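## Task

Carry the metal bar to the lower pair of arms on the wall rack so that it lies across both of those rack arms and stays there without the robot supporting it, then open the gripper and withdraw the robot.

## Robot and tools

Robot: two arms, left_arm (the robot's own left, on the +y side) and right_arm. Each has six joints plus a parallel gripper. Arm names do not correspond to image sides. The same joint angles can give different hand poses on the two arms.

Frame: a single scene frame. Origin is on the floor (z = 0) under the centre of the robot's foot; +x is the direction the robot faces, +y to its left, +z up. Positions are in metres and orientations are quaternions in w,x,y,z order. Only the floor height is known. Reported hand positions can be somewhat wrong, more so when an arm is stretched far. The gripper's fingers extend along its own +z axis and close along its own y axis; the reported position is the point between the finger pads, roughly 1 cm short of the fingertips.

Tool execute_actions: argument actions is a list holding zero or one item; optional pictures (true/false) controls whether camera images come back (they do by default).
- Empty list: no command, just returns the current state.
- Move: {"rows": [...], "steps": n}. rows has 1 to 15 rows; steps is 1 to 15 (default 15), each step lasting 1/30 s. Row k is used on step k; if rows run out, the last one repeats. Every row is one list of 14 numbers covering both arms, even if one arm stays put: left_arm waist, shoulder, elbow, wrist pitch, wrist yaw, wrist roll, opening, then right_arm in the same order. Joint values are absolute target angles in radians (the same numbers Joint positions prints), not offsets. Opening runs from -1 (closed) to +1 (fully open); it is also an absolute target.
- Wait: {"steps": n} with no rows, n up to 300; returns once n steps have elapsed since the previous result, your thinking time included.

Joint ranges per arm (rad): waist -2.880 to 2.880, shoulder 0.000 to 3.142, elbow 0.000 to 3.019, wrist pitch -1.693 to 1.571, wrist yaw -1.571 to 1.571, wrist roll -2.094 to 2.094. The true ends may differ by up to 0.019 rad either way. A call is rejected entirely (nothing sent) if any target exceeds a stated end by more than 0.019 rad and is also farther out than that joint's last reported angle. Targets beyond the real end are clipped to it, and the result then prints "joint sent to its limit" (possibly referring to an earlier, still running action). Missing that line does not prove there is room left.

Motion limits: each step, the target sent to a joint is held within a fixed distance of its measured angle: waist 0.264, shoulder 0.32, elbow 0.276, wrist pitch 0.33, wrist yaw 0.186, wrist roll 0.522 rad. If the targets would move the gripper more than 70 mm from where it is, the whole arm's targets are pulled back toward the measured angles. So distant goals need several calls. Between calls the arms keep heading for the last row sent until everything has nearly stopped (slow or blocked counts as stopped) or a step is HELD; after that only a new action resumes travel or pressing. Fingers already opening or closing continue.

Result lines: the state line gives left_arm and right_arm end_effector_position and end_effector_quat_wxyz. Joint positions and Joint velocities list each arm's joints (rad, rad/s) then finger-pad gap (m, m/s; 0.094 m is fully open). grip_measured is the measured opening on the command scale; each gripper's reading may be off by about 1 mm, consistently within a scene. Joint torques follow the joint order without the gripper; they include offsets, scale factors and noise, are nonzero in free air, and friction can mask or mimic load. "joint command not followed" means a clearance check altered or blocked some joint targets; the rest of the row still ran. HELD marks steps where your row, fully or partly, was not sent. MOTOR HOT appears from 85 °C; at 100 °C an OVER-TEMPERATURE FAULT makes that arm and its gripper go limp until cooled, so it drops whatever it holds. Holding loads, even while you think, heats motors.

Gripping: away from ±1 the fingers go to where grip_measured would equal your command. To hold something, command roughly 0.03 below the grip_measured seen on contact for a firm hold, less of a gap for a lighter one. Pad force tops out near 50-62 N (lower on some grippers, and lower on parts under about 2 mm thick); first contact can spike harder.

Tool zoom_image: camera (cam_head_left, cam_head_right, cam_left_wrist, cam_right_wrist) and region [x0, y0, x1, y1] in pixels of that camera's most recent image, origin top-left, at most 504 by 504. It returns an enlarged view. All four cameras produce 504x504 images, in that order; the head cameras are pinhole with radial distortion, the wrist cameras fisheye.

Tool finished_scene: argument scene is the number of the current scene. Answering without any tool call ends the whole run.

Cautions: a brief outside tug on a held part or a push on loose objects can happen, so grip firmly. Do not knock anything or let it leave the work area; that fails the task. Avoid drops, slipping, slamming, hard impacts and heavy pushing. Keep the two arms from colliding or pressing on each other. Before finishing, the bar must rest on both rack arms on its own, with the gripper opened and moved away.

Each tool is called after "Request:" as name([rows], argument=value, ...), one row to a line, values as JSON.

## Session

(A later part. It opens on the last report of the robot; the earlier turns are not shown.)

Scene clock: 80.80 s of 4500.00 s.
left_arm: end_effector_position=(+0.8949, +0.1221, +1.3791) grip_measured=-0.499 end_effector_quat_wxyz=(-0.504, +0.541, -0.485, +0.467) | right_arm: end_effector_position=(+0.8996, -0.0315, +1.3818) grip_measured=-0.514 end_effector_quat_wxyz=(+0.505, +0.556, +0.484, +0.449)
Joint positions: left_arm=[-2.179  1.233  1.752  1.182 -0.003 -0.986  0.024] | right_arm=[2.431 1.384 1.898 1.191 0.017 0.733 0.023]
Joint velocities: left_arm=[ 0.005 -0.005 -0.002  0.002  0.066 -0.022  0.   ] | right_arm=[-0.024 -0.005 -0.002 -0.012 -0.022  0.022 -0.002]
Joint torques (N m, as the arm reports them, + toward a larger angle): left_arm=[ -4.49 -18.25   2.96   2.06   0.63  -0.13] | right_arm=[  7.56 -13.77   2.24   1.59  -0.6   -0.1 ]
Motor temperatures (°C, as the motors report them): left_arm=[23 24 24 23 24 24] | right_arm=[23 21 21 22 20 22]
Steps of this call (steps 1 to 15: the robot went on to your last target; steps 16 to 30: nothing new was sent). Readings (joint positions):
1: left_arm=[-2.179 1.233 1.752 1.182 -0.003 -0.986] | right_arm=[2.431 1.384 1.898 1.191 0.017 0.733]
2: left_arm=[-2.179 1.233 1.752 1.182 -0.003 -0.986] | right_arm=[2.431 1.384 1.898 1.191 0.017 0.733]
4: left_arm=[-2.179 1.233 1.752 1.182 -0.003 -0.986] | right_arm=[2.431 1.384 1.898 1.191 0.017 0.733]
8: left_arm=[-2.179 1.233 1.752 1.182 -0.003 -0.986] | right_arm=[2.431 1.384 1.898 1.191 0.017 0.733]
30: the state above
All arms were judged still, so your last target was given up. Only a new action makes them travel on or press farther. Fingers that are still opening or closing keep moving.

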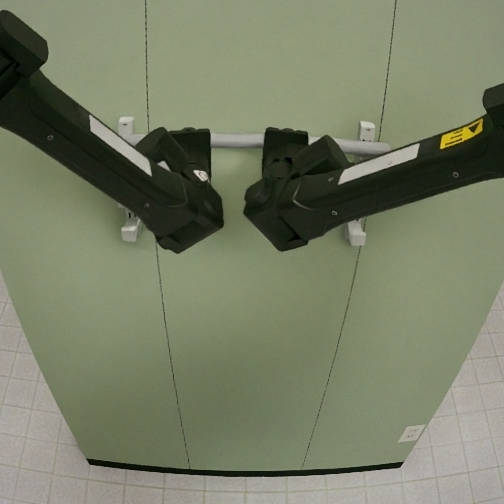

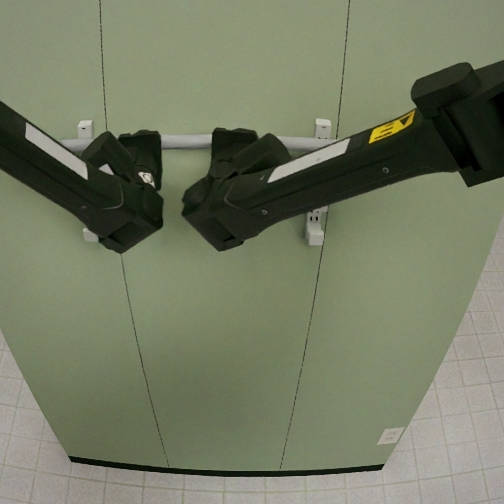

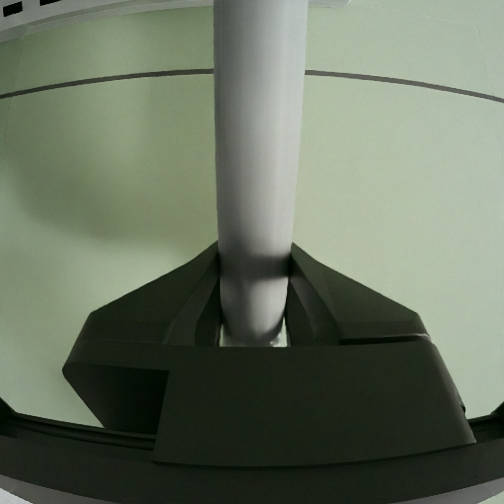

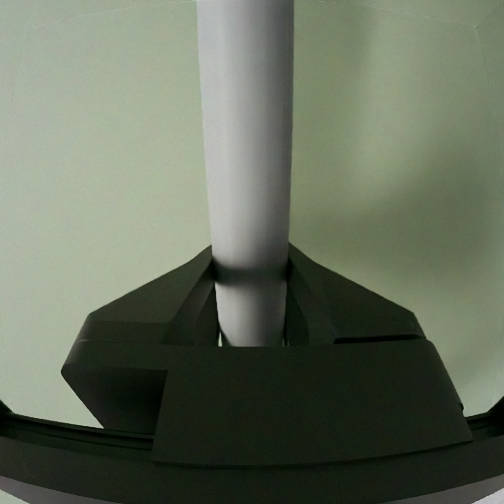

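Request:
execute_actions([
  {"rows": [[-2.245,1.15,1.695,1.19,0,-0.948,-0.6, 2.50,1.31,1.835,1.205,0.015,0.69,-0.6]], "steps": 15},
], pictures=false)

Request:
execute_actions([
  {"steps": 20},
], pictures=false)

Scene clock: 85.23 s of 4500.00 s.
left_arm: end_effector_position=(+0.8941, +0.1222, +1.4020) grip_measured=-0.499 end_effector_quat_wxyz=(-0.504, +0.542, -0.486, +0.464) | right_arm: end_effector_position=(+0.8993, -0.0314, +1.4040) grip_measured=-0.514 end_effector_quat_wxyz=(+0.502, +0.558, +0.487, +0.448)
Joint positions: left_arm=[-2.231  1.182  1.698  1.182 -0.002 -0.932  0.024] | right_arm=[2.485 1.338 1.841 1.194 0.016 0.681 0.023]
Joint velocities: left_arm=[ 0.005 -0.005 -0.002 -0.022 -0.066 -0.051  0.001] | right_arm=[-0.005  0.005  0.017 -0.012  0.037 -0.022 -0.001]
Joint torques (N m, as the arm reports them, + toward a larger angle): left_arm=[ -4.21 -17.52   2.89   2.23   0.61  -0.14] | right_arm=[  7.01 -13.3    1.99   1.85  -0.59  -0.09]
Motor temperatures (°C, as the motors report them): left_arm=[23 24 24 23 24 24] | right_arm=[23 21 21 22 20 22]
Steps of this call (steps 1 to 90: nothing new was sent; then 0.93 s passed at rest; steps 91 to 105: all 15 steps of this action). Readings (joint positions):
91: left_arm=[-2.182 1.229 1.744 1.182 -0.006 -0.981] | right_arm=[2.433 1.381 1.890 1.191 0.019 0.728]
92: left_arm=[-2.189 1.218 1.726 1.182 -0.013 -0.974] | right_arm=[2.439 1.369 1.871 1.193 0.026 0.721]
94: left_arm=[-2.208 1.198 1.702 1.182 -0.011 -0.959] | right_arm=[2.455 1.349 1.846 1.194 0.023 0.707]
98: left_arm=[-2.231 1.182 1.699 1.182 -0.002 -0.935] | right_arm=[2.483 1.338 1.841 1.194 0.014 0.684]
105: the state above

Scene clock: 85.90 s of 4500.00 s.
left_arm: end_effector_position=(+0.8941, +0.1222, +1.4020) grip_measured=-0.499 end_effector_quat_wxyz=(-0.504, +0.542, -0.486, +0.464) | right_arm: end_effector_position=(+0.8993, -0.0314, +1.4040) grip_measured=-0.514 end_effector_quat_wxyz=(+0.502, +0.558, +0.487, +0.448)
Joint positions: left_arm=[-2.231  1.182  1.698  1.182 -0.002 -0.932  0.024] | right_arm=[2.485 1.338 1.841 1.194 0.016 0.681 0.023]
Joint velocities: left_arm=[-0.015 -0.015 -0.007  0.002 -0.095  0.022 -0.   ] | right_arm=[ 0.005 -0.005 -0.012  0.002 -0.022  0.051 -0.   ]
Joint torques (N m, as the arm reports them, + toward a larger angle): left_arm=[ -4.07 -17.54   2.87   2.22   0.62  -0.15] | right_arm=[  7.11 -13.04   2.09   1.71  -0.57  -0.08]
Motor temperatures (°C, as the motors report them): left_arm=[23 24 24 23 24 24] | right_arm=[23 21 21 22 20 22]
Steps of this call (steps 1 to 15: the robot went on to your last target; steps 16 to 20: nothing new was sent). Readings (joint positions):
1: left_arm=[-2.231 1.182 1.698 1.182 -0.002 -0.932] | right_arm=[2.485 1.338 1.841 1.194 0.016 0.681]
2: left_arm=[-2.231 1.182 1.698 1.182 -0.002 -0.932] | right_arm=[2.485 1.338 1.841 1.194 0.016 0.681]
4: left_arm=[-2.231 1.182 1.698 1.182 -0.002 -0.932] | right_arm=[2.485 1.338 1.841 1.194 0.016 0.681]
8: left_arm=[-2.231 1.182 1.698 1.182 -0.002 -0.932] | right_arm=[2.485 1.338 1.841 1.194 0.016 0.681]
20: the state above
All arms were judged still, so your last target was given up. Only a new action makes them travel on or press farther. Fingers that are still opening or closing keep moving.

Request:
execute_actions([
  {"rows": [[-2.245,1.105,1.402,1.438,0,-0.948,-0.6, 2.50,1.269,1.541,1.458,0.015,0.69,-0.6]], "steps": 15},
], pictures=false)

Request:
execute_actions([
  {"steps": 25},
])

Scene clock: 91.57 s of 4500.00 s.
left_arm: end_effector_position=(+0.8041, +0.1163, +1.4108) grip_measured=-0.501 end_effector_quat_wxyz=(-0.512, +0.538, -0.482, +0.465) | right_arm: end_effector_position=(+0.8293, -0.0355, +1.4132) grip_measured=-0.524 end_effector_quat_wxyz=(+0.517, +0.561, +0.480, +0.434)
Joint positions: left_arm=[-2.229  1.118  1.396  1.438  0.001 -0.929  0.023] | right_arm=[2.48  1.277 1.587 1.42  0.036 0.667 0.022]
Joint velocities: left_arm=[-0.093  0.005 -0.066  0.012  0.037 -0.139 -0.   ] | right_arm=[-0.015 -0.151 -0.452  0.383  0.007 -0.168 -0.   ]
Joint torques (N m, as the arm reports them, + toward a larger angle): left_arm=[ -4.13 -14.47   2.42   1.78   0.37  -0.05] | right_arm=[  7.5  -10.25  -0.18   1.7   -1.59   0.24]
Motor temperatures (°C, as the motors report them): left_arm=[23 24 24 23 24 24] | right_arm=[23 21 21 22 20 22]
A step of this action was HELD (marked below), so the robot has no last target. An arm can still carry out its HELD step.
Steps of this call (steps 1 to 90: nothing new was sent; then 2.17 s passed at rest; steps 91 to 105: all 15 steps of this action). Readings (joint positions):
91: left_arm=[-2.231 1.178 1.673 1.205 -0.001 -0.931] | right_arm=[2.485 1.338 1.841 1.194 0.012 0.680] HELD
92: left_arm=[-2.231 1.158 1.614 1.257 -0.005 -0.921] | right_arm=[2.485 1.337 1.824 1.209 0.011 0.683]
94: left_arm=[-2.225 1.124 1.491 1.346 -0.032 -0.905] | right_arm=[2.485 1.336 1.779 1.254 0.018 0.698] HELD
96: left_arm=[-2.217 1.118 1.437 1.395 -0.038 -0.902] | right_arm=[2.485 1.336 1.751 1.278 0.032 0.702] HELD
98: left_arm=[-2.217 1.118 1.421 1.414 -0.036 -0.902] | right_arm=[2.483 1.335 1.735 1.296 0.034 0.702]
105: the state above
joint command not followed: on one or more control steps a check withheld the commanded joint targets of the right arm, and it was not sent them on those steps.
cause: the commanded joint targets would bring a part of the robot too close to another arm (this arm's forearm (the part past joint 3) and the other arm's wrist (the part past joint 4)); next, command targets that bring no part of the robot closer to that arm.

Scene clock: 92.40 s of 4500.00 s.
left_arm: end_effector_position=(+0.8030, +0.1150, +1.4109) grip_measured=-0.501 end_effector_quat_wxyz=(-0.508, +0.542, -0.479, +0.468) | right_arm: end_effector_position=(+0.8250, -0.0375, +1.4152) grip_measured=-0.524 end_effector_quat_wxyz=(+0.522, +0.558, +0.481, +0.430)
Joint positions: left_arm=[-2.232  1.118  1.393  1.439  0.002 -0.938  0.023] | right_arm=[2.48  1.272 1.571 1.438 0.037 0.655 0.022]
Joint velocities: left_arm=[-0.005  0.005  0.002 -0.017 -0.095  0.022 -0.   ] | right_arm=[-0.015  0.005 -0.002 -0.007 -0.066  0.051 -0.   ]
Joint torques (N m, as the arm reports them, + toward a larger angle): left_arm=[ -4.02 -14.38   2.39   1.82   0.4   -0.11] | right_arm=[  7.28 -10.6   -1.29   2.05  -1.58   0.16]
Motor temperatures (°C, as the motors report them): left_arm=[23 24 24 23 24 24] | right_arm=[23 21 21 22 20 22]
Steps of this call (steps 1 to 25: nothing new was sent). Readings (joint positions):
1: left_arm=[-2.231 1.118 1.395 1.439 0.002 -0.932] | right_arm=[2.480 1.273 1.576 1.430 0.037 0.663]
2: left_arm=[-2.232 1.118 1.394 1.439 0.002 -0.934] | right_arm=[2.480 1.272 1.572 1.436 0.037 0.659]
4: left_arm=[-2.232 1.118 1.393 1.439 0.002 -0.937] | right_arm=[2.480 1.272 1.571 1.438 0.037 0.656]
8: left_arm=[-2.232 1.118 1.393 1.439 0.002 -0.938] | right_arm=[2.480 1.272 1.571 1.438 0.037 0.655]
25: the state above

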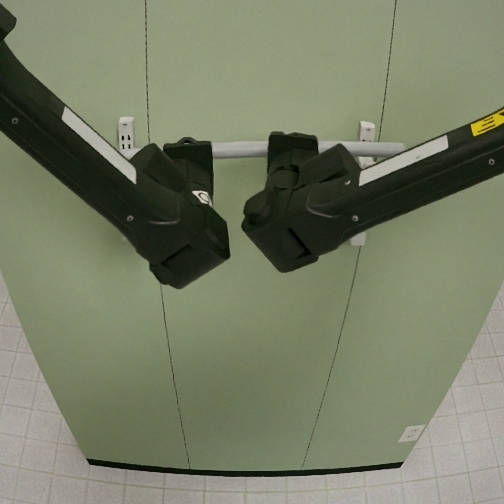

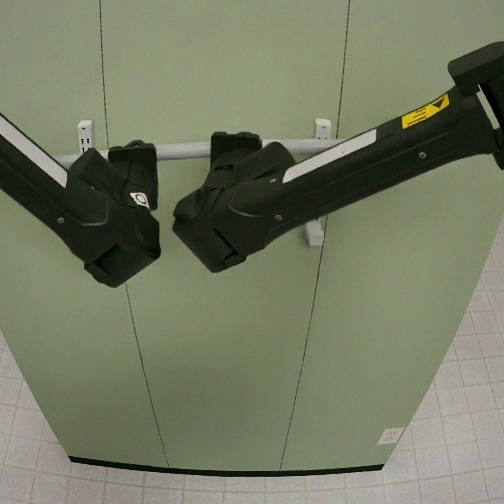

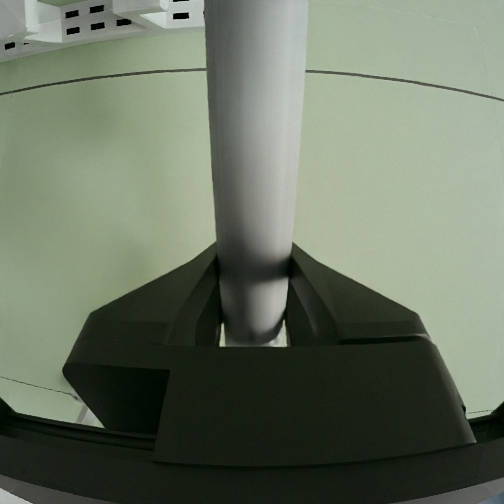

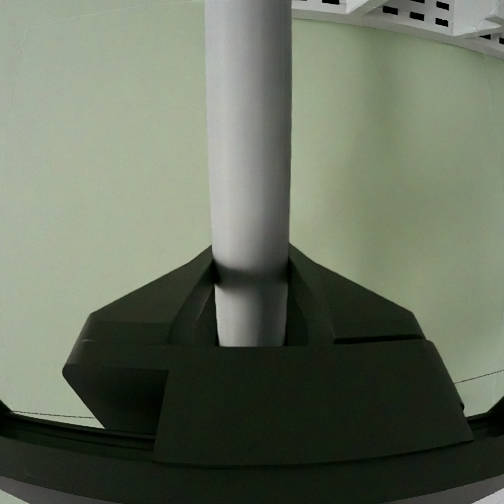

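Request:
execute_actions([
  {"rows": [[-2.09,1.277,1.566,1.44,0,-1.10,-0.6, 2.326,1.397,1.681,1.46,0.015,0.87,-0.6]], "steps": 15},
], pictures=false)

Request:
execute_actions([
  {"steps": 20},
], pictures=false)

Scene clock: 102.43 s of 4500.00 s.
left_arm: end_effector_position=(+0.7892, +0.1095, +1.3209) grip_measured=-0.501 end_effector_quat_wxyz=(-0.491, +0.545, -0.484, +0.477) | right_arm: end_effector_position=(+0.8083, -0.0411, +1.3309) grip_measured=-0.524 end_effector_quat_wxyz=(+0.525, +0.545, +0.490, +0.432)
Joint positions: left_arm=[-2.077  1.299  1.539  1.445 -0.004 -1.115  0.023] | right_arm=[2.287 1.408 1.69  1.439 0.046 0.824 0.022]
Joint velocities: left_arm=[ 0.005 -0.034  0.002 -0.022 -0.037  0.051 -0.001] | right_arm=[-0.005  0.005  0.027 -0.002 -0.022 -0.037  0.   ]
Joint torques (N m, as the arm reports them, + toward a larger angle): left_arm=[ -4.2  -16.17   3.74   1.77   0.55   0.12] | right_arm=[  8.79 -13.04   0.96   2.39  -1.88   0.24]
Motor temperatures (°C, as the motors report them): left_arm=[23 24 24 23 24 24] | right_arm=[23 21 21 22 21 22]
Steps of this call (steps 1 to 90: nothing new was sent; then 6.53 s passed at rest; steps 91 to 105: all 15 steps of this action). Readings (joint positions):
91: left_arm=[-2.222 1.129 1.406 1.442 0.010 -0.954] | right_arm=[2.468 1.278 1.585 1.440 0.028 0.672]
92: left_arm=[-2.196 1.156 1.448 1.442 0.030 -0.976] | right_arm=[2.440 1.301 1.622 1.440 0.008 0.699]
94: left_arm=[-2.140 1.230 1.525 1.438 0.029 -1.031] | right_arm=[2.372 1.354 1.680 1.439 0.021 0.752]
98: left_arm=[-2.083 1.301 1.538 1.443 -0.007 -1.107] | right_arm=[2.284 1.404 1.687 1.439 0.056 0.813]
105: the state above

Scene clock: 103.10 s of 4500.00 s.
left_arm: end_effector_position=(+0.7893, +0.1094, +1.3210) grip_measured=-0.501 end_effector_quat_wxyz=(-0.491, +0.545, -0.484, +0.477) | right_arm: end_effector_position=(+0.8084, -0.0411, +1.3310) grip_measured=-0.524 end_effector_quat_wxyz=(+0.525, +0.545, +0.490, +0.432)
Joint positions: left_arm=[-2.077  1.299  1.539  1.445 -0.003 -1.115  0.023] | right_arm=[2.287 1.408 1.691 1.439 0.046 0.824 0.022]
Joint velocities: left_arm=[-0.015 -0.005  0.017 -0.012  0.066 -0.037 -0.   ] | right_arm=[-0.005 -0.005 -0.017 -0.002  0.007  0.081  0.   ]
Joint torques (N m, as the arm reports them, + toward a larger angle): left_arm=[ -4.6  -16.3    3.75   1.81   0.56   0.1 ] | right_arm=[  9.24 -13.38   1.03   2.37  -1.86   0.25]
Motor temperatures (°C, as the motors report them): left_arm=[23 24 24 23 24 24] | right_arm=[23 21 21 22 22 22]
Steps of this call (steps 1 to 15: the robot went on to your last target; steps 16 to 20: nothing new was sent). Readings (joint positions):
1: left_arm=[-2.077 1.299 1.539 1.445 -0.003 -1.115] | right_arm=[2.287 1.408 1.691 1.439 0.046 0.824]
2: left_arm=[-2.077 1.299 1.539 1.445 -0.003 -1.115] | right_arm=[2.287 1.408 1.691 1.439 0.046 0.824]
4: left_arm=[-2.077 1.299 1.539 1.445 -0.003 -1.115] | right_arm=[2.287 1.408 1.691 1.439 0.046 0.824]
8: left_arm=[-2.077 1.299 1.539 1.445 -0.003 -1.115] | right_arm=[2.287 1.408 1.691 1.439 0.046 0.824]
20: the state above
All arms were judged still, so your last target was given up. Only a new action makes them travel on or press farther. Fingers that are still opening or closing keep moving.

Request:
execute_actions([
  {"rows": [[-1.95,1.46,1.80,1.40,0,-1.24,-0.6, 2.19,1.572,1.908,1.41,0.015,0.99,-0.6]], "steps": 15},
], pictures=false)

Request:
execute_actions([
  {"steps": 25},
])

Scene clock: 108.60 s of 4500.00 s.
left_arm: end_effector_position=(+0.7858, +0.1154, +1.2325) grip_measured=-0.501 end_effector_quat_wxyz=(-0.481, +0.542, -0.487, +0.488) | right_arm: end_effector_position=(+0.7985, -0.0344, +1.2457) grip_measured=-0.524 end_effector_quat_wxyz=(+0.523, +0.534, +0.499, +0.439)
Joint positions: left_arm=[-1.954  1.501  1.77   1.405  0.01  -1.253  0.023] | right_arm=[2.163 1.598 1.911 1.392 0.036 0.934 0.022]
Joint velocities: left_arm=[-0.005 -0.005 -0.012  0.012  0.037 -0.022  0.   ] | right_arm=[-0.005 -0.005 -0.007  0.007 -0.066  0.022 -0.   ]
Joint torques (N m, as the arm reports them, + toward a larger angle): left_arm=[ -2.4  -18.38   4.28   1.83  -0.22   0.1 ] | right_arm=[  8.35 -15.43   2.26   2.44  -1.34   0.31]
Motor temperatures (°C, as the motors report them): left_arm=[23 24 24 23 24 24] | right_arm=[23 21 21 22 22 22]
Steps of this call (steps 1 to 90: nothing new was sent; then 2.00 s passed at rest; steps 91 to 105: all 15 steps of this action). Readings (joint positions):
91: left_arm=[-2.069 1.311 1.562 1.446 0.002 -1.127] | right_arm=[2.279 1.418 1.716 1.439 0.040 0.835]
92: left_arm=[-2.051 1.346 1.631 1.438 0.024 -1.144] | right_arm=[2.264 1.454 1.784 1.429 0.018 0.852]
94: left_arm=[-2.011 1.421 1.751 1.410 0.035 -1.183] | right_arm=[2.230 1.524 1.892 1.399 0.013 0.884]
98: left_arm=[-1.962 1.486 1.770 1.405 0.014 -1.237] | right_arm=[2.177 1.584 1.910 1.392 0.039 0.922]
105: the state above

Scene clock: 109.43 s of 4500.00 s.
left_arm: end_effector_position=(+0.7858, +0.1154, +1.2325) grip_measured=-0.501 end_effector_quat_wxyz=(-0.481, +0.542, -0.487, +0.488) | right_arm: end_effector_position=(+0.7985, -0.0344, +1.2457) grip_measured=-0.524 end_effector_quat_wxyz=(+0.523, +0.534, +0.499, +0.439)
Joint positions: left_arm=[-1.954  1.501  1.77   1.405  0.01  -1.253  0.023] | right_arm=[2.163 1.598 1.911 1.392 0.036 0.935 0.022]
Joint velocities: left_arm=[-0.005 -0.005 -0.002 -0.007  0.066  0.022 -0.001] | right_arm=[ 0.005 -0.005 -0.012 -0.007 -0.007  0.007 -0.002]
Joint torques (N m, as the arm reports them, + toward a larger angle): left_arm=[ -3.42 -18.26   4.23   1.93  -0.16   0.09] | right_arm=[  8.5  -14.96   2.15   2.23  -1.34   0.32]
Motor temperatures (°C, as the motors report them): left_arm=[23 24 24 23 24 24] | right_arm=[23 21 21 22 22 22]
Steps of this call (steps 1 to 15: the robot went on to your last target; steps 16 to 25: nothing new was sent). Readings (joint positions):
1: left_arm=[-1.954 1.501 1.770 1.405 0.010 -1.253] | right_arm=[2.163 1.598 1.911 1.392 0.036 0.934]
2: left_arm=[-1.954 1.501 1.770 1.405 0.010 -1.253] | right_arm=[2.163 1.598 1.911 1.392 0.036 0.934]
4: left_arm=[-1.954 1.501 1.770 1.405 0.010 -1.253] | right_arm=[2.163 1.598 1.911 1.392 0.036 0.934]
8: left_arm=[-1.954 1.501 1.770 1.405 0.010 -1.253] | right_arm=[2.163 1.598 1.911 1.392 0.036 0.934]
25: the state above
All arms were judged still, so your last target was given up. Only a new action makes them travel on or press farther. Fingers that are still opening or closing keep moving.

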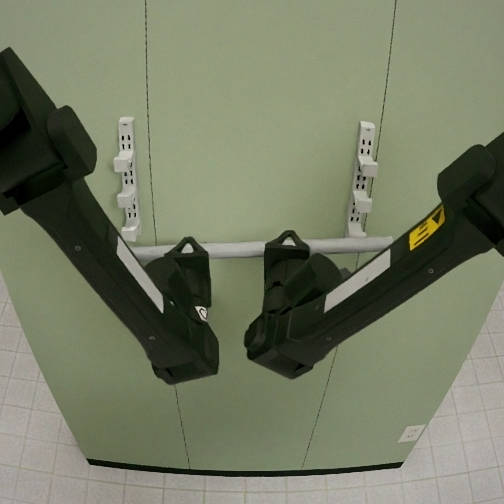

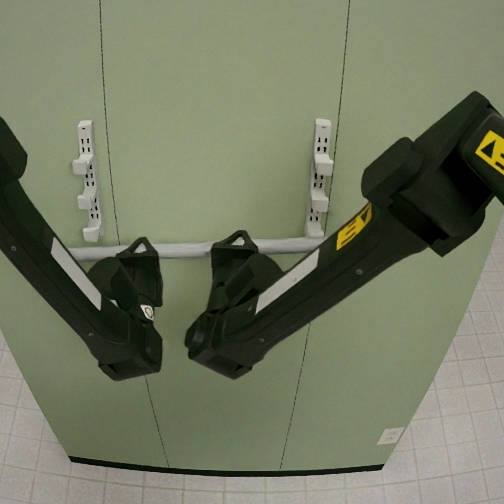

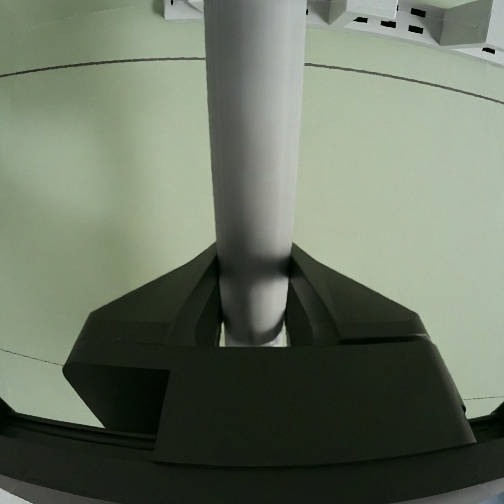

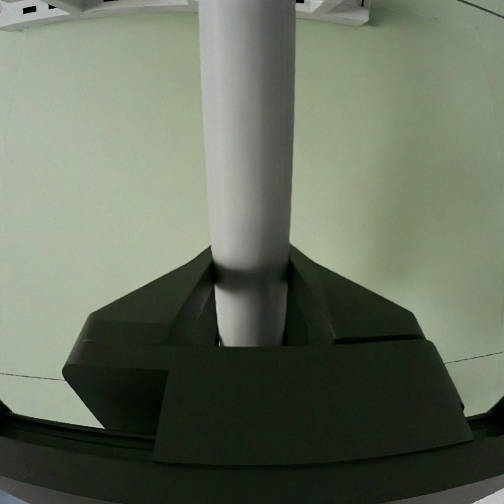

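Request:
zoom_image(camera="cam_head_left", region=[320, 110, 420, 260])

Region (320, 110, 420, 260) of cam_head_left's 504x504 image, scaled by 3.360, with more detail than that image has.

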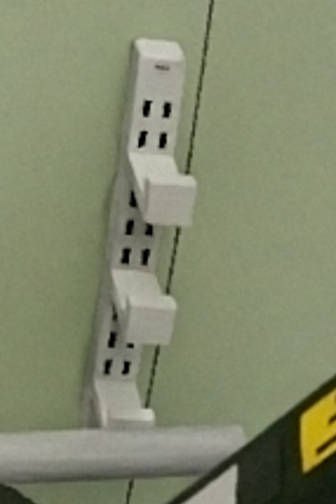

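Request:
execute_actions([
  {"rows": [[-1.95,1.433,1.923,1.25,0,-1.24,-0.6, 2.207,1.589,2.068,1.267,0.015,0.973,-0.6]], "steps": 15},
], pictures=false)

Request:
execute_actions([
  {"steps": 25},
])

Scene clock: 123.97 s of 4500.00 s.
left_arm: end_effector_position=(+0.8371, +0.1217, +1.2462) grip_measured=-0.501 end_effector_quat_wxyz=(-0.477, +0.538, -0.497, +0.485) | right_arm: end_effector_position=(+0.8467, -0.0296, +1.2569) grip_measured=-0.524 end_effector_quat_wxyz=(+0.519, +0.538, +0.493, +0.446)
Joint positions: left_arm=[-1.958  1.474  1.875  1.256  0.018 -1.234  0.023] | right_arm=[2.196 1.617 2.064 1.262 0.028 0.923 0.022]
Joint velocities: left_arm=[-0.005 -0.015 -0.007  0.012 -0.051  0.022  0.001] | right_arm=[-0.024  0.005 -0.002 -0.017 -0.037 -0.007 -0.   ]
Joint torques (N m, as the arm reports them, + toward a larger angle): left_arm=[ -2.45 -19.02   6.65   2.04  -0.58  -0.08] | right_arm=[  7.45 -16.45   3.76   1.81  -0.97   0.26]
Motor temperatures (°C, as the motors report them): left_arm=[23 25 24 23 24 24] | right_arm=[23 22 21 22 22 22]
Steps of this call (steps 1 to 90: nothing new was sent; then 11.03 s passed at rest; steps 91 to 105: all 15 steps of this action). Readings (joint positions):
91: left_arm=[-1.954 1.501 1.776 1.394 0.006 -1.253] | right_arm=[2.163 1.599 1.928 1.378 0.040 0.934]
92: left_arm=[-1.953 1.501 1.792 1.364 -0.002 -1.253] | right_arm=[2.163 1.609 1.962 1.338 0.039 0.934]
94: left_arm=[-1.951 1.499 1.835 1.312 -0.004 -1.249] | right_arm=[2.168 1.617 2.014 1.286 0.031 0.937]
98: left_arm=[-1.957 1.481 1.874 1.265 0.015 -1.239] | right_arm=[2.189 1.617 2.058 1.263 0.026 0.927]
105: the state above

Scene clock: 124.80 s of 4500.00 s.
left_arm: end_effector_position=(+0.8371, +0.1218, +1.2462) grip_measured=-0.501 end_effector_quat_wxyz=(-0.477, +0.538, -0.497, +0.485) | right_arm: end_effector_position=(+0.8467, -0.0296, +1.2568) grip_measured=-0.524 end_effector_quat_wxyz=(+0.519, +0.538, +0.493, +0.445)
Joint positions: left_arm=[-1.958  1.474  1.875  1.256  0.017 -1.234  0.023] | right_arm=[2.196 1.617 2.064 1.262 0.028 0.923 0.022]
Joint velocities: left_arm=[-0.015 -0.005  0.002 -0.022 -0.066  0.022 -0.   ] | right_arm=[-0.015 -0.005  0.017  0.017 -0.037 -0.022  0.   ]
Joint torques (N m, as the arm reports them, + toward a larger angle): left_arm=[ -2.76 -19.21   6.44   1.85  -0.54  -0.07] | right_arm=[  7.36 -15.29   3.75   1.89  -0.95   0.3 ]
Motor temperatures (°C, as the motors report them): left_arm=[23 25 24 23 24 24] | right_arm=[23 22 21 22 22 22]
Steps of this call (steps 1 to 15: the robot went on to your last target; steps 16 to 25: nothing new was sent). Readings (joint positions):
1: left_arm=[-1.958 1.474 1.875 1.256 0.018 -1.234] | right_arm=[2.196 1.617 2.064 1.262 0.028 0.923]
2: left_arm=[-1.958 1.474 1.875 1.256 0.018 -1.234] | right_arm=[2.196 1.617 2.064 1.262 0.028 0.923]
4: left_arm=[-1.958 1.474 1.875 1.256 0.017 -1.234] | right_arm=[2.196 1.617 2.064 1.262 0.028 0.923]
8: left_arm=[-1.958 1.474 1.875 1.256 0.017 -1.234] | right_arm=[2.196 1.617 2.064 1.262 0.028 0.923]
25: the state above
All arms were judged still, so your last target was given up. Only a new action makes them travel on or press farther. Fingers that are still opening or closing keep moving.

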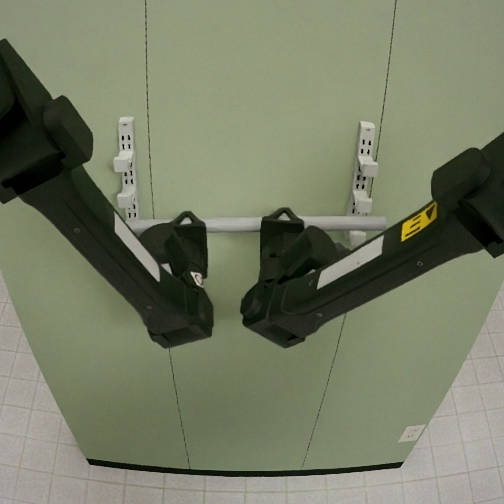

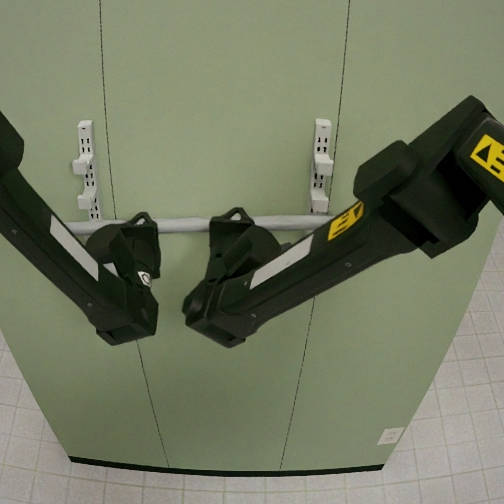

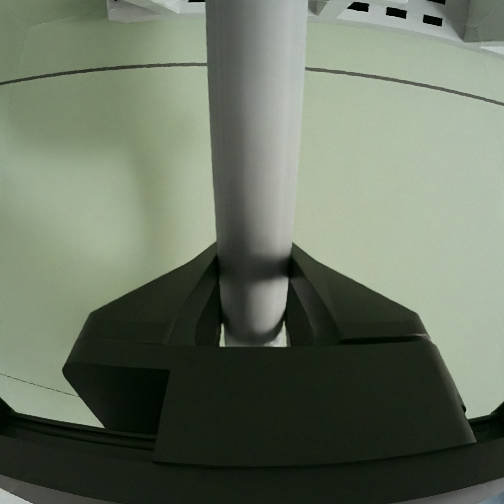

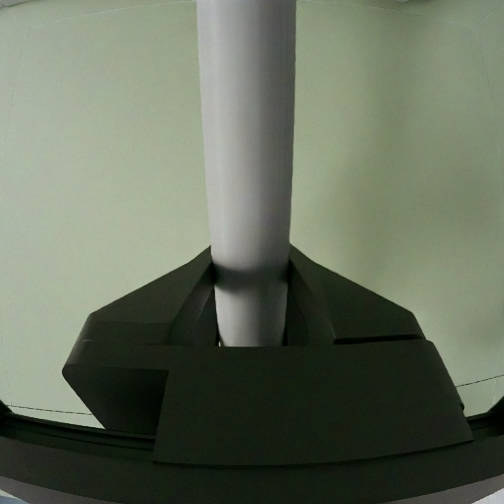

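Request:
execute_actions([
  {"rows": [[-1.95,1.473,2.138,1.075,0,-1.24,-0.6, 2.197,1.668,2.326,1.088,0.015,0.98,-0.6]], "steps": 15},
], pictures=false)

Request:
execute_actions([
  {"steps": 25},
])

Scene clock: 129.70 s of 4500.00 s.
left_arm: end_effector_position=(+0.8906, +0.1223, +1.2468) grip_measured=-0.501 end_effector_quat_wxyz=(-0.470, +0.537, -0.511, +0.479) | right_arm: end_effector_position=(+0.8967, -0.0306, +1.2547) grip_measured=-0.524 end_effector_quat_wxyz=(+0.511, +0.539, +0.494, +0.452)
Joint positions: left_arm=[-1.964  1.506  2.064  1.068  0.025 -1.212  0.023] | right_arm=[2.2   1.685 2.302 1.08  0.018 0.934 0.022]
Joint velocities: left_arm=[-0.005 -0.005  0.012  0.012 -0.037 -0.022 -0.   ] | right_arm=[-0.005 -0.024 -0.002 -0.002  0.007 -0.007  0.   ]
Joint torques (N m, as the arm reports them, + toward a larger angle): left_arm=[ -2.17 -19.69   9.12   2.42  -0.9   -0.21] | right_arm=[  6.58 -15.7    6.78   2.03  -0.52   0.26]
Motor temperatures (°C, as the motors report them): left_arm=[23 25 25 23 24 24] | right_arm=[23 22 21 22 22 22]
Steps of this call (steps 1 to 90: nothing new was sent; then 1.40 s passed at rest; steps 91 to 105: all 15 steps of this action). Readings (joint positions):
91: left_arm=[-1.958 1.476 1.887 1.242 0.014 -1.234] | right_arm=[2.196 1.623 2.094 1.241 0.032 0.923]
92: left_arm=[-1.956 1.487 1.923 1.205 0.005 -1.233] | right_arm=[2.193 1.652 2.164 1.185 0.027 0.925]
94: left_arm=[-1.955 1.503 2.003 1.135 0.004 -1.225] | right_arm=[2.193 1.683 2.258 1.116 0.019 0.936]
98: left_arm=[-1.963 1.505 2.061 1.075 0.026 -1.216] | right_arm=[2.199 1.685 2.299 1.082 0.015 0.935]
105: the state above

Scene clock: 130.53 s of 4500.00 s.
left_arm: end_effector_position=(+0.8906, +0.1223, +1.2468) grip_measured=-0.501 end_effector_quat_wxyz=(-0.470, +0.537, -0.511, +0.479) | right_arm: end_effector_position=(+0.8967, -0.0306, +1.2547) grip_measured=-0.524 end_effector_quat_wxyz=(+0.511, +0.539, +0.494, +0.452)
Joint positions: left_arm=[-1.964  1.506  2.064  1.068  0.025 -1.212  0.023] | right_arm=[2.2   1.685 2.302 1.08  0.018 0.934 0.022]
Joint velocities: left_arm=[-0.005  0.005  0.002  0.007 -0.051  0.007 -0.001] | right_arm=[ 0.005  0.005 -0.002  0.007 -0.022  0.022 -0.001]
Joint torques (N m, as the arm reports them, + toward a larger angle): left_arm=[ -2.29 -20.16   9.21   2.43  -0.9   -0.26] | right_arm=[  6.49 -15.76   6.66   1.98  -0.55   0.26]
Motor temperatures (°C, as the motors report them): left_arm=[23 25 25 23 24 24] | right_arm=[23 22 21 22 22 22]
Steps of this call (steps 1 to 15: the robot went on to your last target; steps 16 to 25: nothing new was sent). Readings (joint positions):
1: left_arm=[-1.964 1.506 2.064 1.068 0.025 -1.212] | right_arm=[2.200 1.685 2.302 1.080 0.018 0.934]
2: left_arm=[-1.964 1.506 2.064 1.068 0.025 -1.212] | right_arm=[2.200 1.685 2.302 1.080 0.018 0.934]
4: left_arm=[-1.964 1.506 2.064 1.068 0.025 -1.212] | right_arm=[2.200 1.685 2.302 1.080 0.018 0.934]
8: left_arm=[-1.964 1.506 2.064 1.068 0.025 -1.212] | right_arm=[2.200 1.685 2.302 1.080 0.018 0.934]
25: the state above
All arms were judged still, so your last target was given up. Only a new action makes them travel on or press farther. Fingers that are still opening or closing keep moving.

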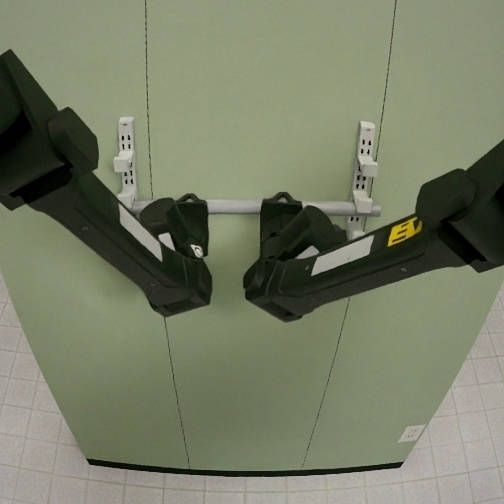

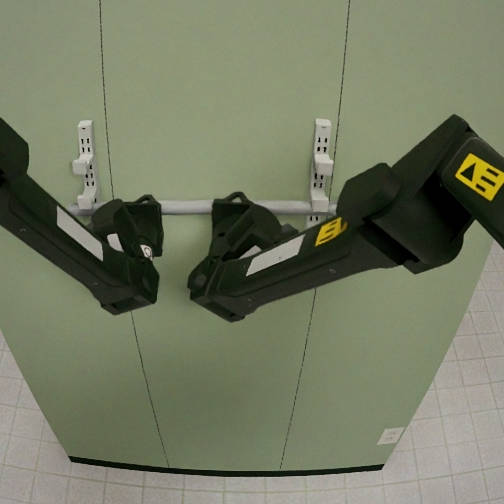

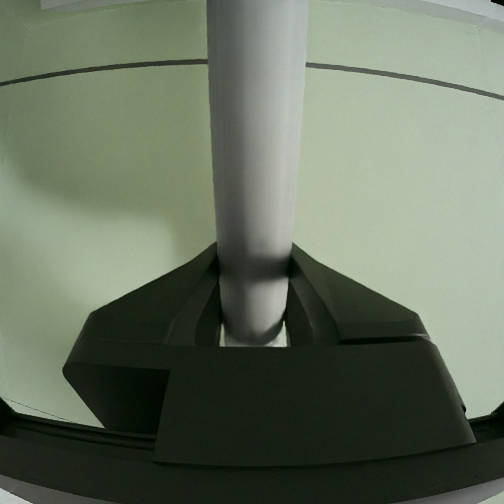

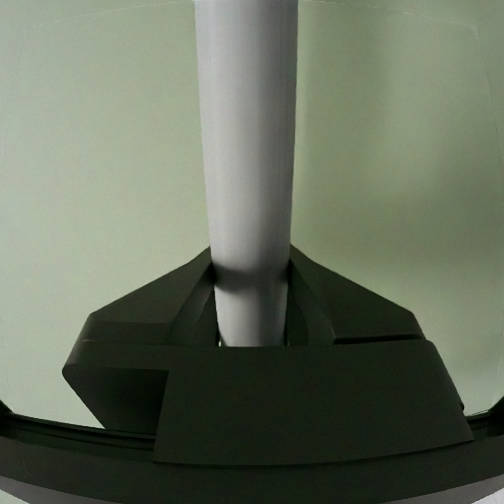

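Request:
execute_actions([
  {"rows": [[-1.926,1.543,2.23,1.053,0,-1.264,-0.6, 2.164,1.743,2.44,1.05,0.015,1.013,-0.6]], "steps": 15},
], pictures=false)

Request:
execute_actions([
  {"steps": 20},
], pictures=false)

Scene clock: 134.93 s of 4500.00 s.
left_arm: end_effector_position=(+0.8894, +0.1196, +1.2230) grip_measured=-0.501 end_effector_quat_wxyz=(-0.467, +0.540, -0.508, +0.482) | right_arm: end_effector_position=(+0.8965, -0.0328, +1.2333) grip_measured=-0.524 end_effector_quat_wxyz=(+0.513, +0.535, +0.499, +0.449)
Joint positions: left_arm=[-1.949  1.578  2.157  1.049  0.023 -1.24   0.023] | right_arm=[2.167 1.75  2.404 1.041 0.019 0.952 0.022]
Joint velocities: left_arm=[ 0.005 -0.015  0.012  0.002 -0.022 -0.022  0.   ] | right_arm=[-0.015 -0.015 -0.017  0.002 -0.007 -0.022 -0.001]
Joint torques (N m, as the arm reports them, + toward a larger angle): left_arm=[ -1.52 -20.32   9.32   2.33  -0.89  -0.21] | right_arm=[  6.52 -15.24   8.12   2.1   -0.57   0.38]
Motor temperatures (°C, as the motors report them): left_arm=[23 26 26 23 24 24] | right_arm=[23 22 22 22 21 22]
Steps of this call (steps 1 to 90: nothing new was sent; then 0.90 s passed at rest; steps 91 to 105: all 15 steps of this action). Readings (joint positions):
91: left_arm=[-1.964 1.512 2.076 1.066 0.025 -1.214] | right_arm=[2.198 1.690 2.318 1.074 0.017 0.935]
92: left_arm=[-1.963 1.528 2.109 1.059 0.028 -1.217] | right_arm=[2.196 1.709 2.355 1.060 0.013 0.937]
94: left_arm=[-1.961 1.555 2.151 1.051 0.029 -1.223] | right_arm=[2.189 1.732 2.399 1.045 0.013 0.939]
98: left_arm=[-1.954 1.573 2.157 1.049 0.025 -1.235] | right_arm=[2.171 1.745 2.404 1.041 0.016 0.948]
105: the state above

Scene clock: 135.60 s of 4500.00 s.
left_arm: end_effector_position=(+0.8894, +0.1196, +1.2230) grip_measured=-0.501 end_effector_quat_wxyz=(-0.467, +0.541, -0.507, +0.482) | right_arm: end_effector_position=(+0.8965, -0.0328, +1.2333) grip_measured=-0.524 end_effector_quat_wxyz=(+0.513, +0.535, +0.499, +0.449)
Joint positions: left_arm=[-1.949  1.578  2.157  1.049  0.023 -1.241  0.023] | right_arm=[2.167 1.75  2.404 1.041 0.019 0.952 0.022]
Joint velocities: left_arm=[-0.015 -0.005  0.002 -0.007 -0.066 -0.007 -0.001] | right_arm=[ 0.005  0.005 -0.007 -0.002  0.007 -0.066  0.   ]
Joint torques (N m, as the arm reports them, + toward a larger angle): left_arm=[ -1.85 -19.97   9.36   2.33  -0.83  -0.21] | right_arm=[  6.57 -14.94   8.18   2.1   -0.57   0.4 ]
Motor temperatures (°C, as the motors report them): left_arm=[23 26 26 23 24 24] | right_arm=[23 22 22 22 21 22]
Steps of this call (steps 1 to 15: the robot went on to your last target; steps 16 to 20: nothing new was sent). Readings (joint positions):
1: left_arm=[-1.949 1.578 2.157 1.049 0.023 -1.241] | right_arm=[2.167 1.750 2.404 1.041 0.019 0.952]
2: left_arm=[-1.949 1.578 2.157 1.049 0.023 -1.241] | right_arm=[2.167 1.750 2.404 1.041 0.019 0.952]
4: left_arm=[-1.949 1.578 2.157 1.049 0.023 -1.241] | right_arm=[2.167 1.750 2.404 1.041 0.019 0.952]
8: left_arm=[-1.949 1.578 2.157 1.049 0.023 -1.241] | right_arm=[2.167 1.750 2.404 1.041 0.019 0.952]
20: the state above
All arms were judged still, so your last target was given up. Only a new action makes them travel on or press farther. Fingers that are still opening or closing keep moving.

No contact yet; lower a bit more.

Request:
execute_actions([
  {"rows": [[-1.90,1.585,2.285,1.04,0,-1.29,-0.6, 2.15,1.803,2.53,1.02,0.015,1.03,-0.6]], "steps": 15},
], pictures=false)

Request:
execute_actions([
  {"steps": 20},
])

Scene clock: 138.00 s of 4500.00 s.
left_arm: end_effector_position=(+0.8922, +0.1239, +1.2154) grip_measured=-0.502 end_effector_quat_wxyz=(-0.471, +0.534, -0.508, +0.484) | right_arm: end_effector_position=(+0.8977, -0.0286, +1.2239) grip_measured=-0.524 end_effector_quat_wxyz=(+0.511, +0.537, +0.494, +0.454)
Joint positions: left_arm=[-1.93   1.609  2.209  1.038  0.03  -1.251  0.023] | right_arm=[2.162 1.804 2.493 1.009 0.017 0.971 0.022]
Joint velocities: left_arm=[-0.015 -0.005  0.002 -0.027  0.007 -0.081 -0.   ] | right_arm=[-0.005 -0.005 -0.012 -0.012 -0.007  0.007  0.   ]
Joint torques (N m, as the arm reports them, + toward a larger angle): left_arm=[ -1.28 -19.45   9.68   2.28  -1.16  -0.36] | right_arm=[  6.36 -14.86   8.62   2.02  -0.45   0.33]
Motor temperatures (°C, as the motors report them): left_arm=[23 26 26 23 24 24] | right_arm=[23 22 22 22 21 22]
Steps of this call (steps 1 to 57: nothing new was sent; steps 58 to 72: all 15 steps of this action). Readings (joint positions):
58: left_arm=[-1.947 1.581 2.164 1.047 0.023 -1.243] | right_arm=[2.166 1.756 2.418 1.036 0.019 0.953]
59: left_arm=[-1.945 1.591 2.183 1.043 0.025 -1.246] | right_arm=[2.166 1.772 2.449 1.025 0.015 0.954]
61: left_arm=[-1.940 1.604 2.207 1.038 0.026 -1.250] | right_arm=[2.166 1.793 2.484 1.014 0.014 0.956]
65: left_arm=[-1.930 1.609 2.209 1.038 0.029 -1.251] | right_arm=[2.162 1.804 2.492 1.011 0.018 0.970]
72: the state above

Scene clock: 138.67 s of 4500.00 s.
left_arm: end_effector_position=(+0.8922, +0.1239, +1.2154) grip_measured=-0.502 end_effector_quat_wxyz=(-0.471, +0.534, -0.508, +0.484) | right_arm: end_effector_position=(+0.8977, -0.0286, +1.2239) grip_measured=-0.524 end_effector_quat_wxyz=(+0.511, +0.537, +0.494, +0.454)
Joint positions: left_arm=[-1.93   1.609  2.209  1.038  0.03  -1.251  0.023] | right_arm=[2.162 1.804 2.493 1.009 0.017 0.971 0.022]
Joint velocities: left_arm=[-0.015  0.005 -0.007  0.002 -0.037  0.037 -0.   ] | right_arm=[ 0.005 -0.005 -0.017 -0.002 -0.11  -0.022 -0.001]
Joint torques (N m, as the arm reports them, + toward a larger angle): left_arm=[ -1.09 -19.64   9.68   2.27  -1.16  -0.35] | right_arm=[  5.97 -14.95   8.54   2.09  -0.46   0.37]
Motor temperatures (°C, as the motors report them): left_arm=[23 26 26 23 24 24] | right_arm=[23 22 22 22 21 22]
Steps of this call (steps 1 to 15: the robot went on to your last target; steps 16 to 20: nothing new was sent). Readings (joint positions):
1: left_arm=[-1.930 1.609 2.209 1.038 0.030 -1.251] | right_arm=[2.162 1.804 2.493 1.009 0.017 0.971]
2: left_arm=[-1.930 1.609 2.209 1.038 0.030 -1.251] | right_arm=[2.162 1.804 2.493 1.009 0.017 0.971]
4: left_arm=[-1.930 1.609 2.209 1.038 0.030 -1.251] | right_arm=[2.162 1.804 2.493 1.009 0.017 0.971]
8: left_arm=[-1.930 1.609 2.209 1.038 0.030 -1.251] | right_arm=[2.162 1.804 2.493 1.009 0.017 0.971]
20: the state above
All arms were judged still, so your last target was given up. Only a new action makes them travel on or press farther. Fingers that are still opening or closing keep moving.

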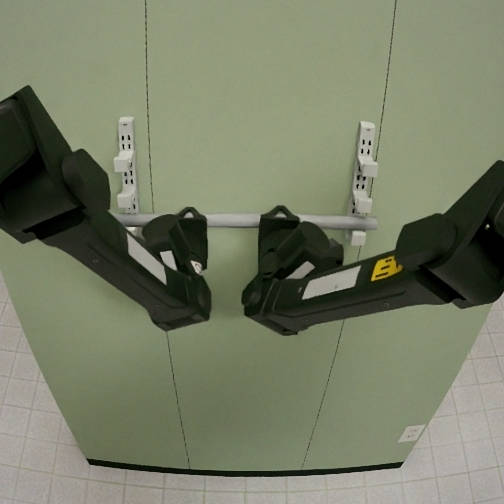

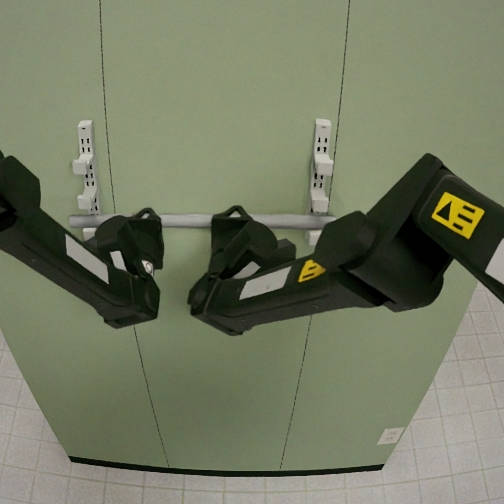

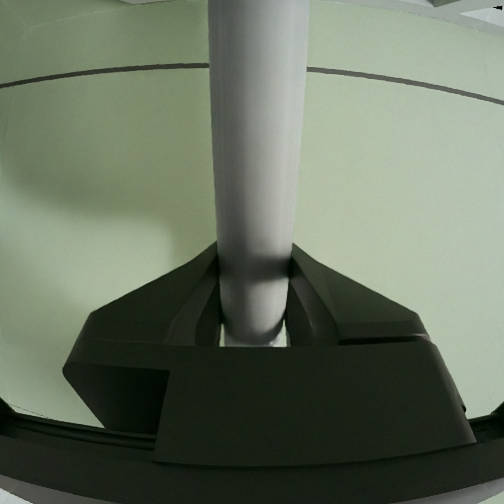

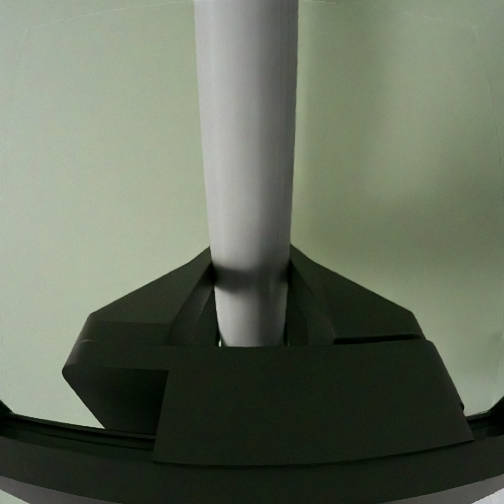

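Request:
execute_actions([
  {"rows": [[-1.93,1.60,2.22,1.038,0.02,-1.255,1, 2.162,1.80,2.50,1.012,0.015,0.98,1]], "steps": 15},
], pictures=false)

Request:
execute_actions([
  {"steps": 20},
])

Scene clock: 141.93 s of 4500.00 s.
left_arm: end_effector_position=(+0.8916, +0.1244, +1.2142) grip_measured=+1.000 end_effector_quat_wxyz=(-0.472, +0.536, -0.508, +0.482) | right_arm: end_effector_position=(+0.8977, -0.0285, +1.2238) grip_measured=+1.000 end_effector_quat_wxyz=(+0.511, +0.537, +0.494, +0.454)
Joint positions: left_arm=[-1.93   1.61   2.209  1.038  0.023 -1.25   0.094] | right_arm=[2.162 1.804 2.493 1.009 0.017 0.971 0.094]
Joint velocities: left_arm=[-0.015 -0.005 -0.007 -0.007 -0.051 -0.037  0.   ] | right_arm=[-0.005 -0.015  0.007 -0.007 -0.007 -0.022  0.   ]
Joint torques (N m, as the arm reports them, + toward a larger angle): left_arm=[ -3.59 -18.22   5.05   2.17   0.14  -0.06] | right_arm=[  7.09 -15.04   5.65   1.8   -0.44  -0.11]
Motor temperatures (°C, as the motors report them): left_arm=[23 26 27 23 24 24] | right_arm=[23 22 22 22 21 22]
Steps of this call (steps 1 to 83: nothing new was sent; steps 84 to 98: all 15 steps of this action). Readings (joint positions):
84: left_arm=[-1.930 1.610 2.209 1.038 0.029 -1.250] | right_arm=[2.162 1.804 2.493 1.009 0.017 0.971]
85: left_arm=[-1.930 1.610 2.209 1.038 0.025 -1.250] | right_arm=[2.162 1.804 2.493 1.009 0.017 0.971]
87: left_arm=[-1.930 1.610 2.209 1.038 0.024 -1.250] | right_arm=[2.162 1.804 2.493 1.009 0.017 0.971]
91: left_arm=[-1.930 1.610 2.209 1.038 0.023 -1.250] | right_arm=[2.162 1.804 2.493 1.009 0.017 0.971]
98: the state above

Scene clock: 142.60 s of 4500.00 s.
left_arm: end_effector_position=(+0.8916, +0.1244, +1.2142) grip_measured=+1.000 end_effector_quat_wxyz=(-0.472, +0.536, -0.508, +0.482) | right_arm: end_effector_position=(+0.8977, -0.0285, +1.2238) grip_measured=+1.000 end_effector_quat_wxyz=(+0.511, +0.537, +0.494, +0.455)
Joint positions: left_arm=[-1.93   1.61   2.209  1.038  0.023 -1.25   0.094] | right_arm=[2.162 1.804 2.493 1.009 0.017 0.971 0.094]
Joint velocities: left_arm=[-0.005  0.015 -0.007  0.007  0.022 -0.037  0.   ] | right_arm=[-0.005  0.005 -0.002  0.002  0.007 -0.081  0.   ]
Joint torques (N m, as the arm reports them, + toward a larger angle): left_arm=[ -3.6  -18.59   4.92   2.19   0.14  -0.06] | right_arm=[  7.62 -15.08   5.78   1.79  -0.46  -0.09]
Motor temperatures (°C, as the motors report them): left_arm=[23 26 27 23 24 24] | right_arm=[23 22 22 22 21 22]
Steps of this call (steps 1 to 15: the robot went on to your last target; steps 16 to 20: nothing new was sent). Readings (joint positions):
1: left_arm=[-1.930 1.610 2.209 1.038 0.023 -1.250] | right_arm=[2.162 1.804 2.493 1.009 0.017 0.971]
2: left_arm=[-1.930 1.610 2.209 1.038 0.023 -1.250] | right_arm=[2.162 1.804 2.493 1.009 0.017 0.971]
4: left_arm=[-1.930 1.610 2.209 1.038 0.023 -1.250] | right_arm=[2.162 1.804 2.493 1.009 0.017 0.971]
8: left_arm=[-1.930 1.610 2.209 1.038 0.023 -1.250] | right_arm=[2.162 1.804 2.493 1.009 0.017 0.971]
20: the state above
All arms were judged still, so your last target was given up. Only a new action makes them travel on or press farther. Fingers that are still opening or closing keep moving.

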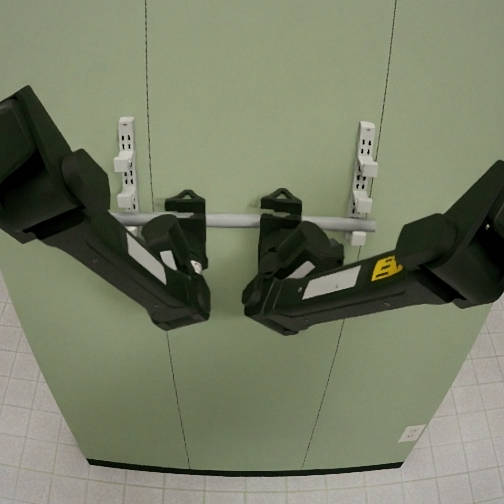

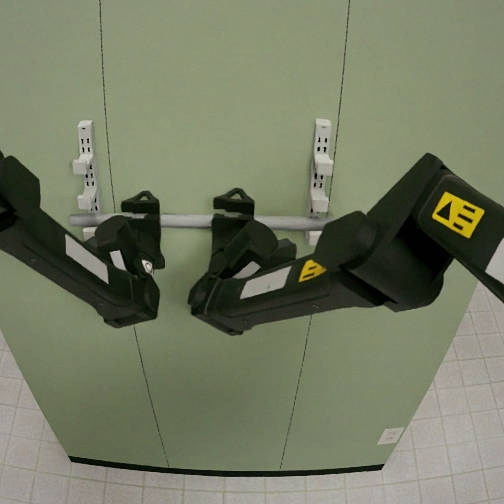

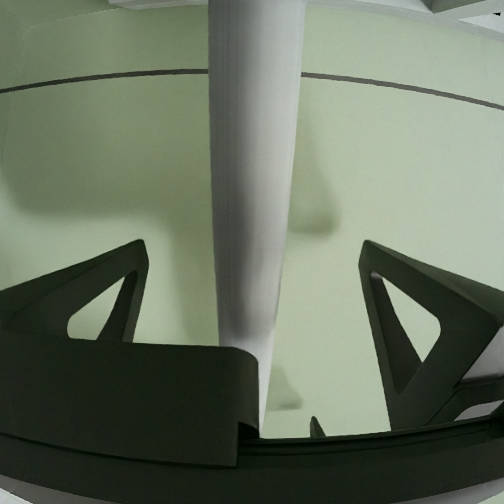

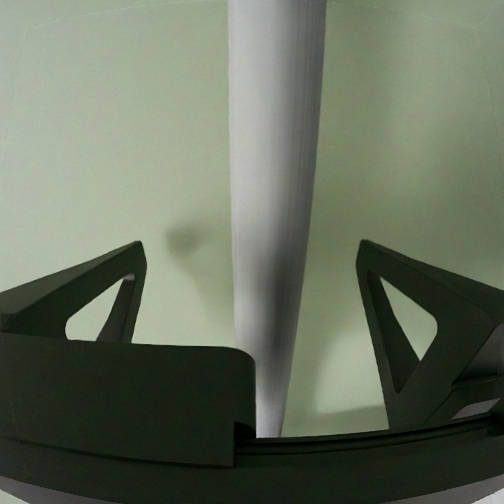

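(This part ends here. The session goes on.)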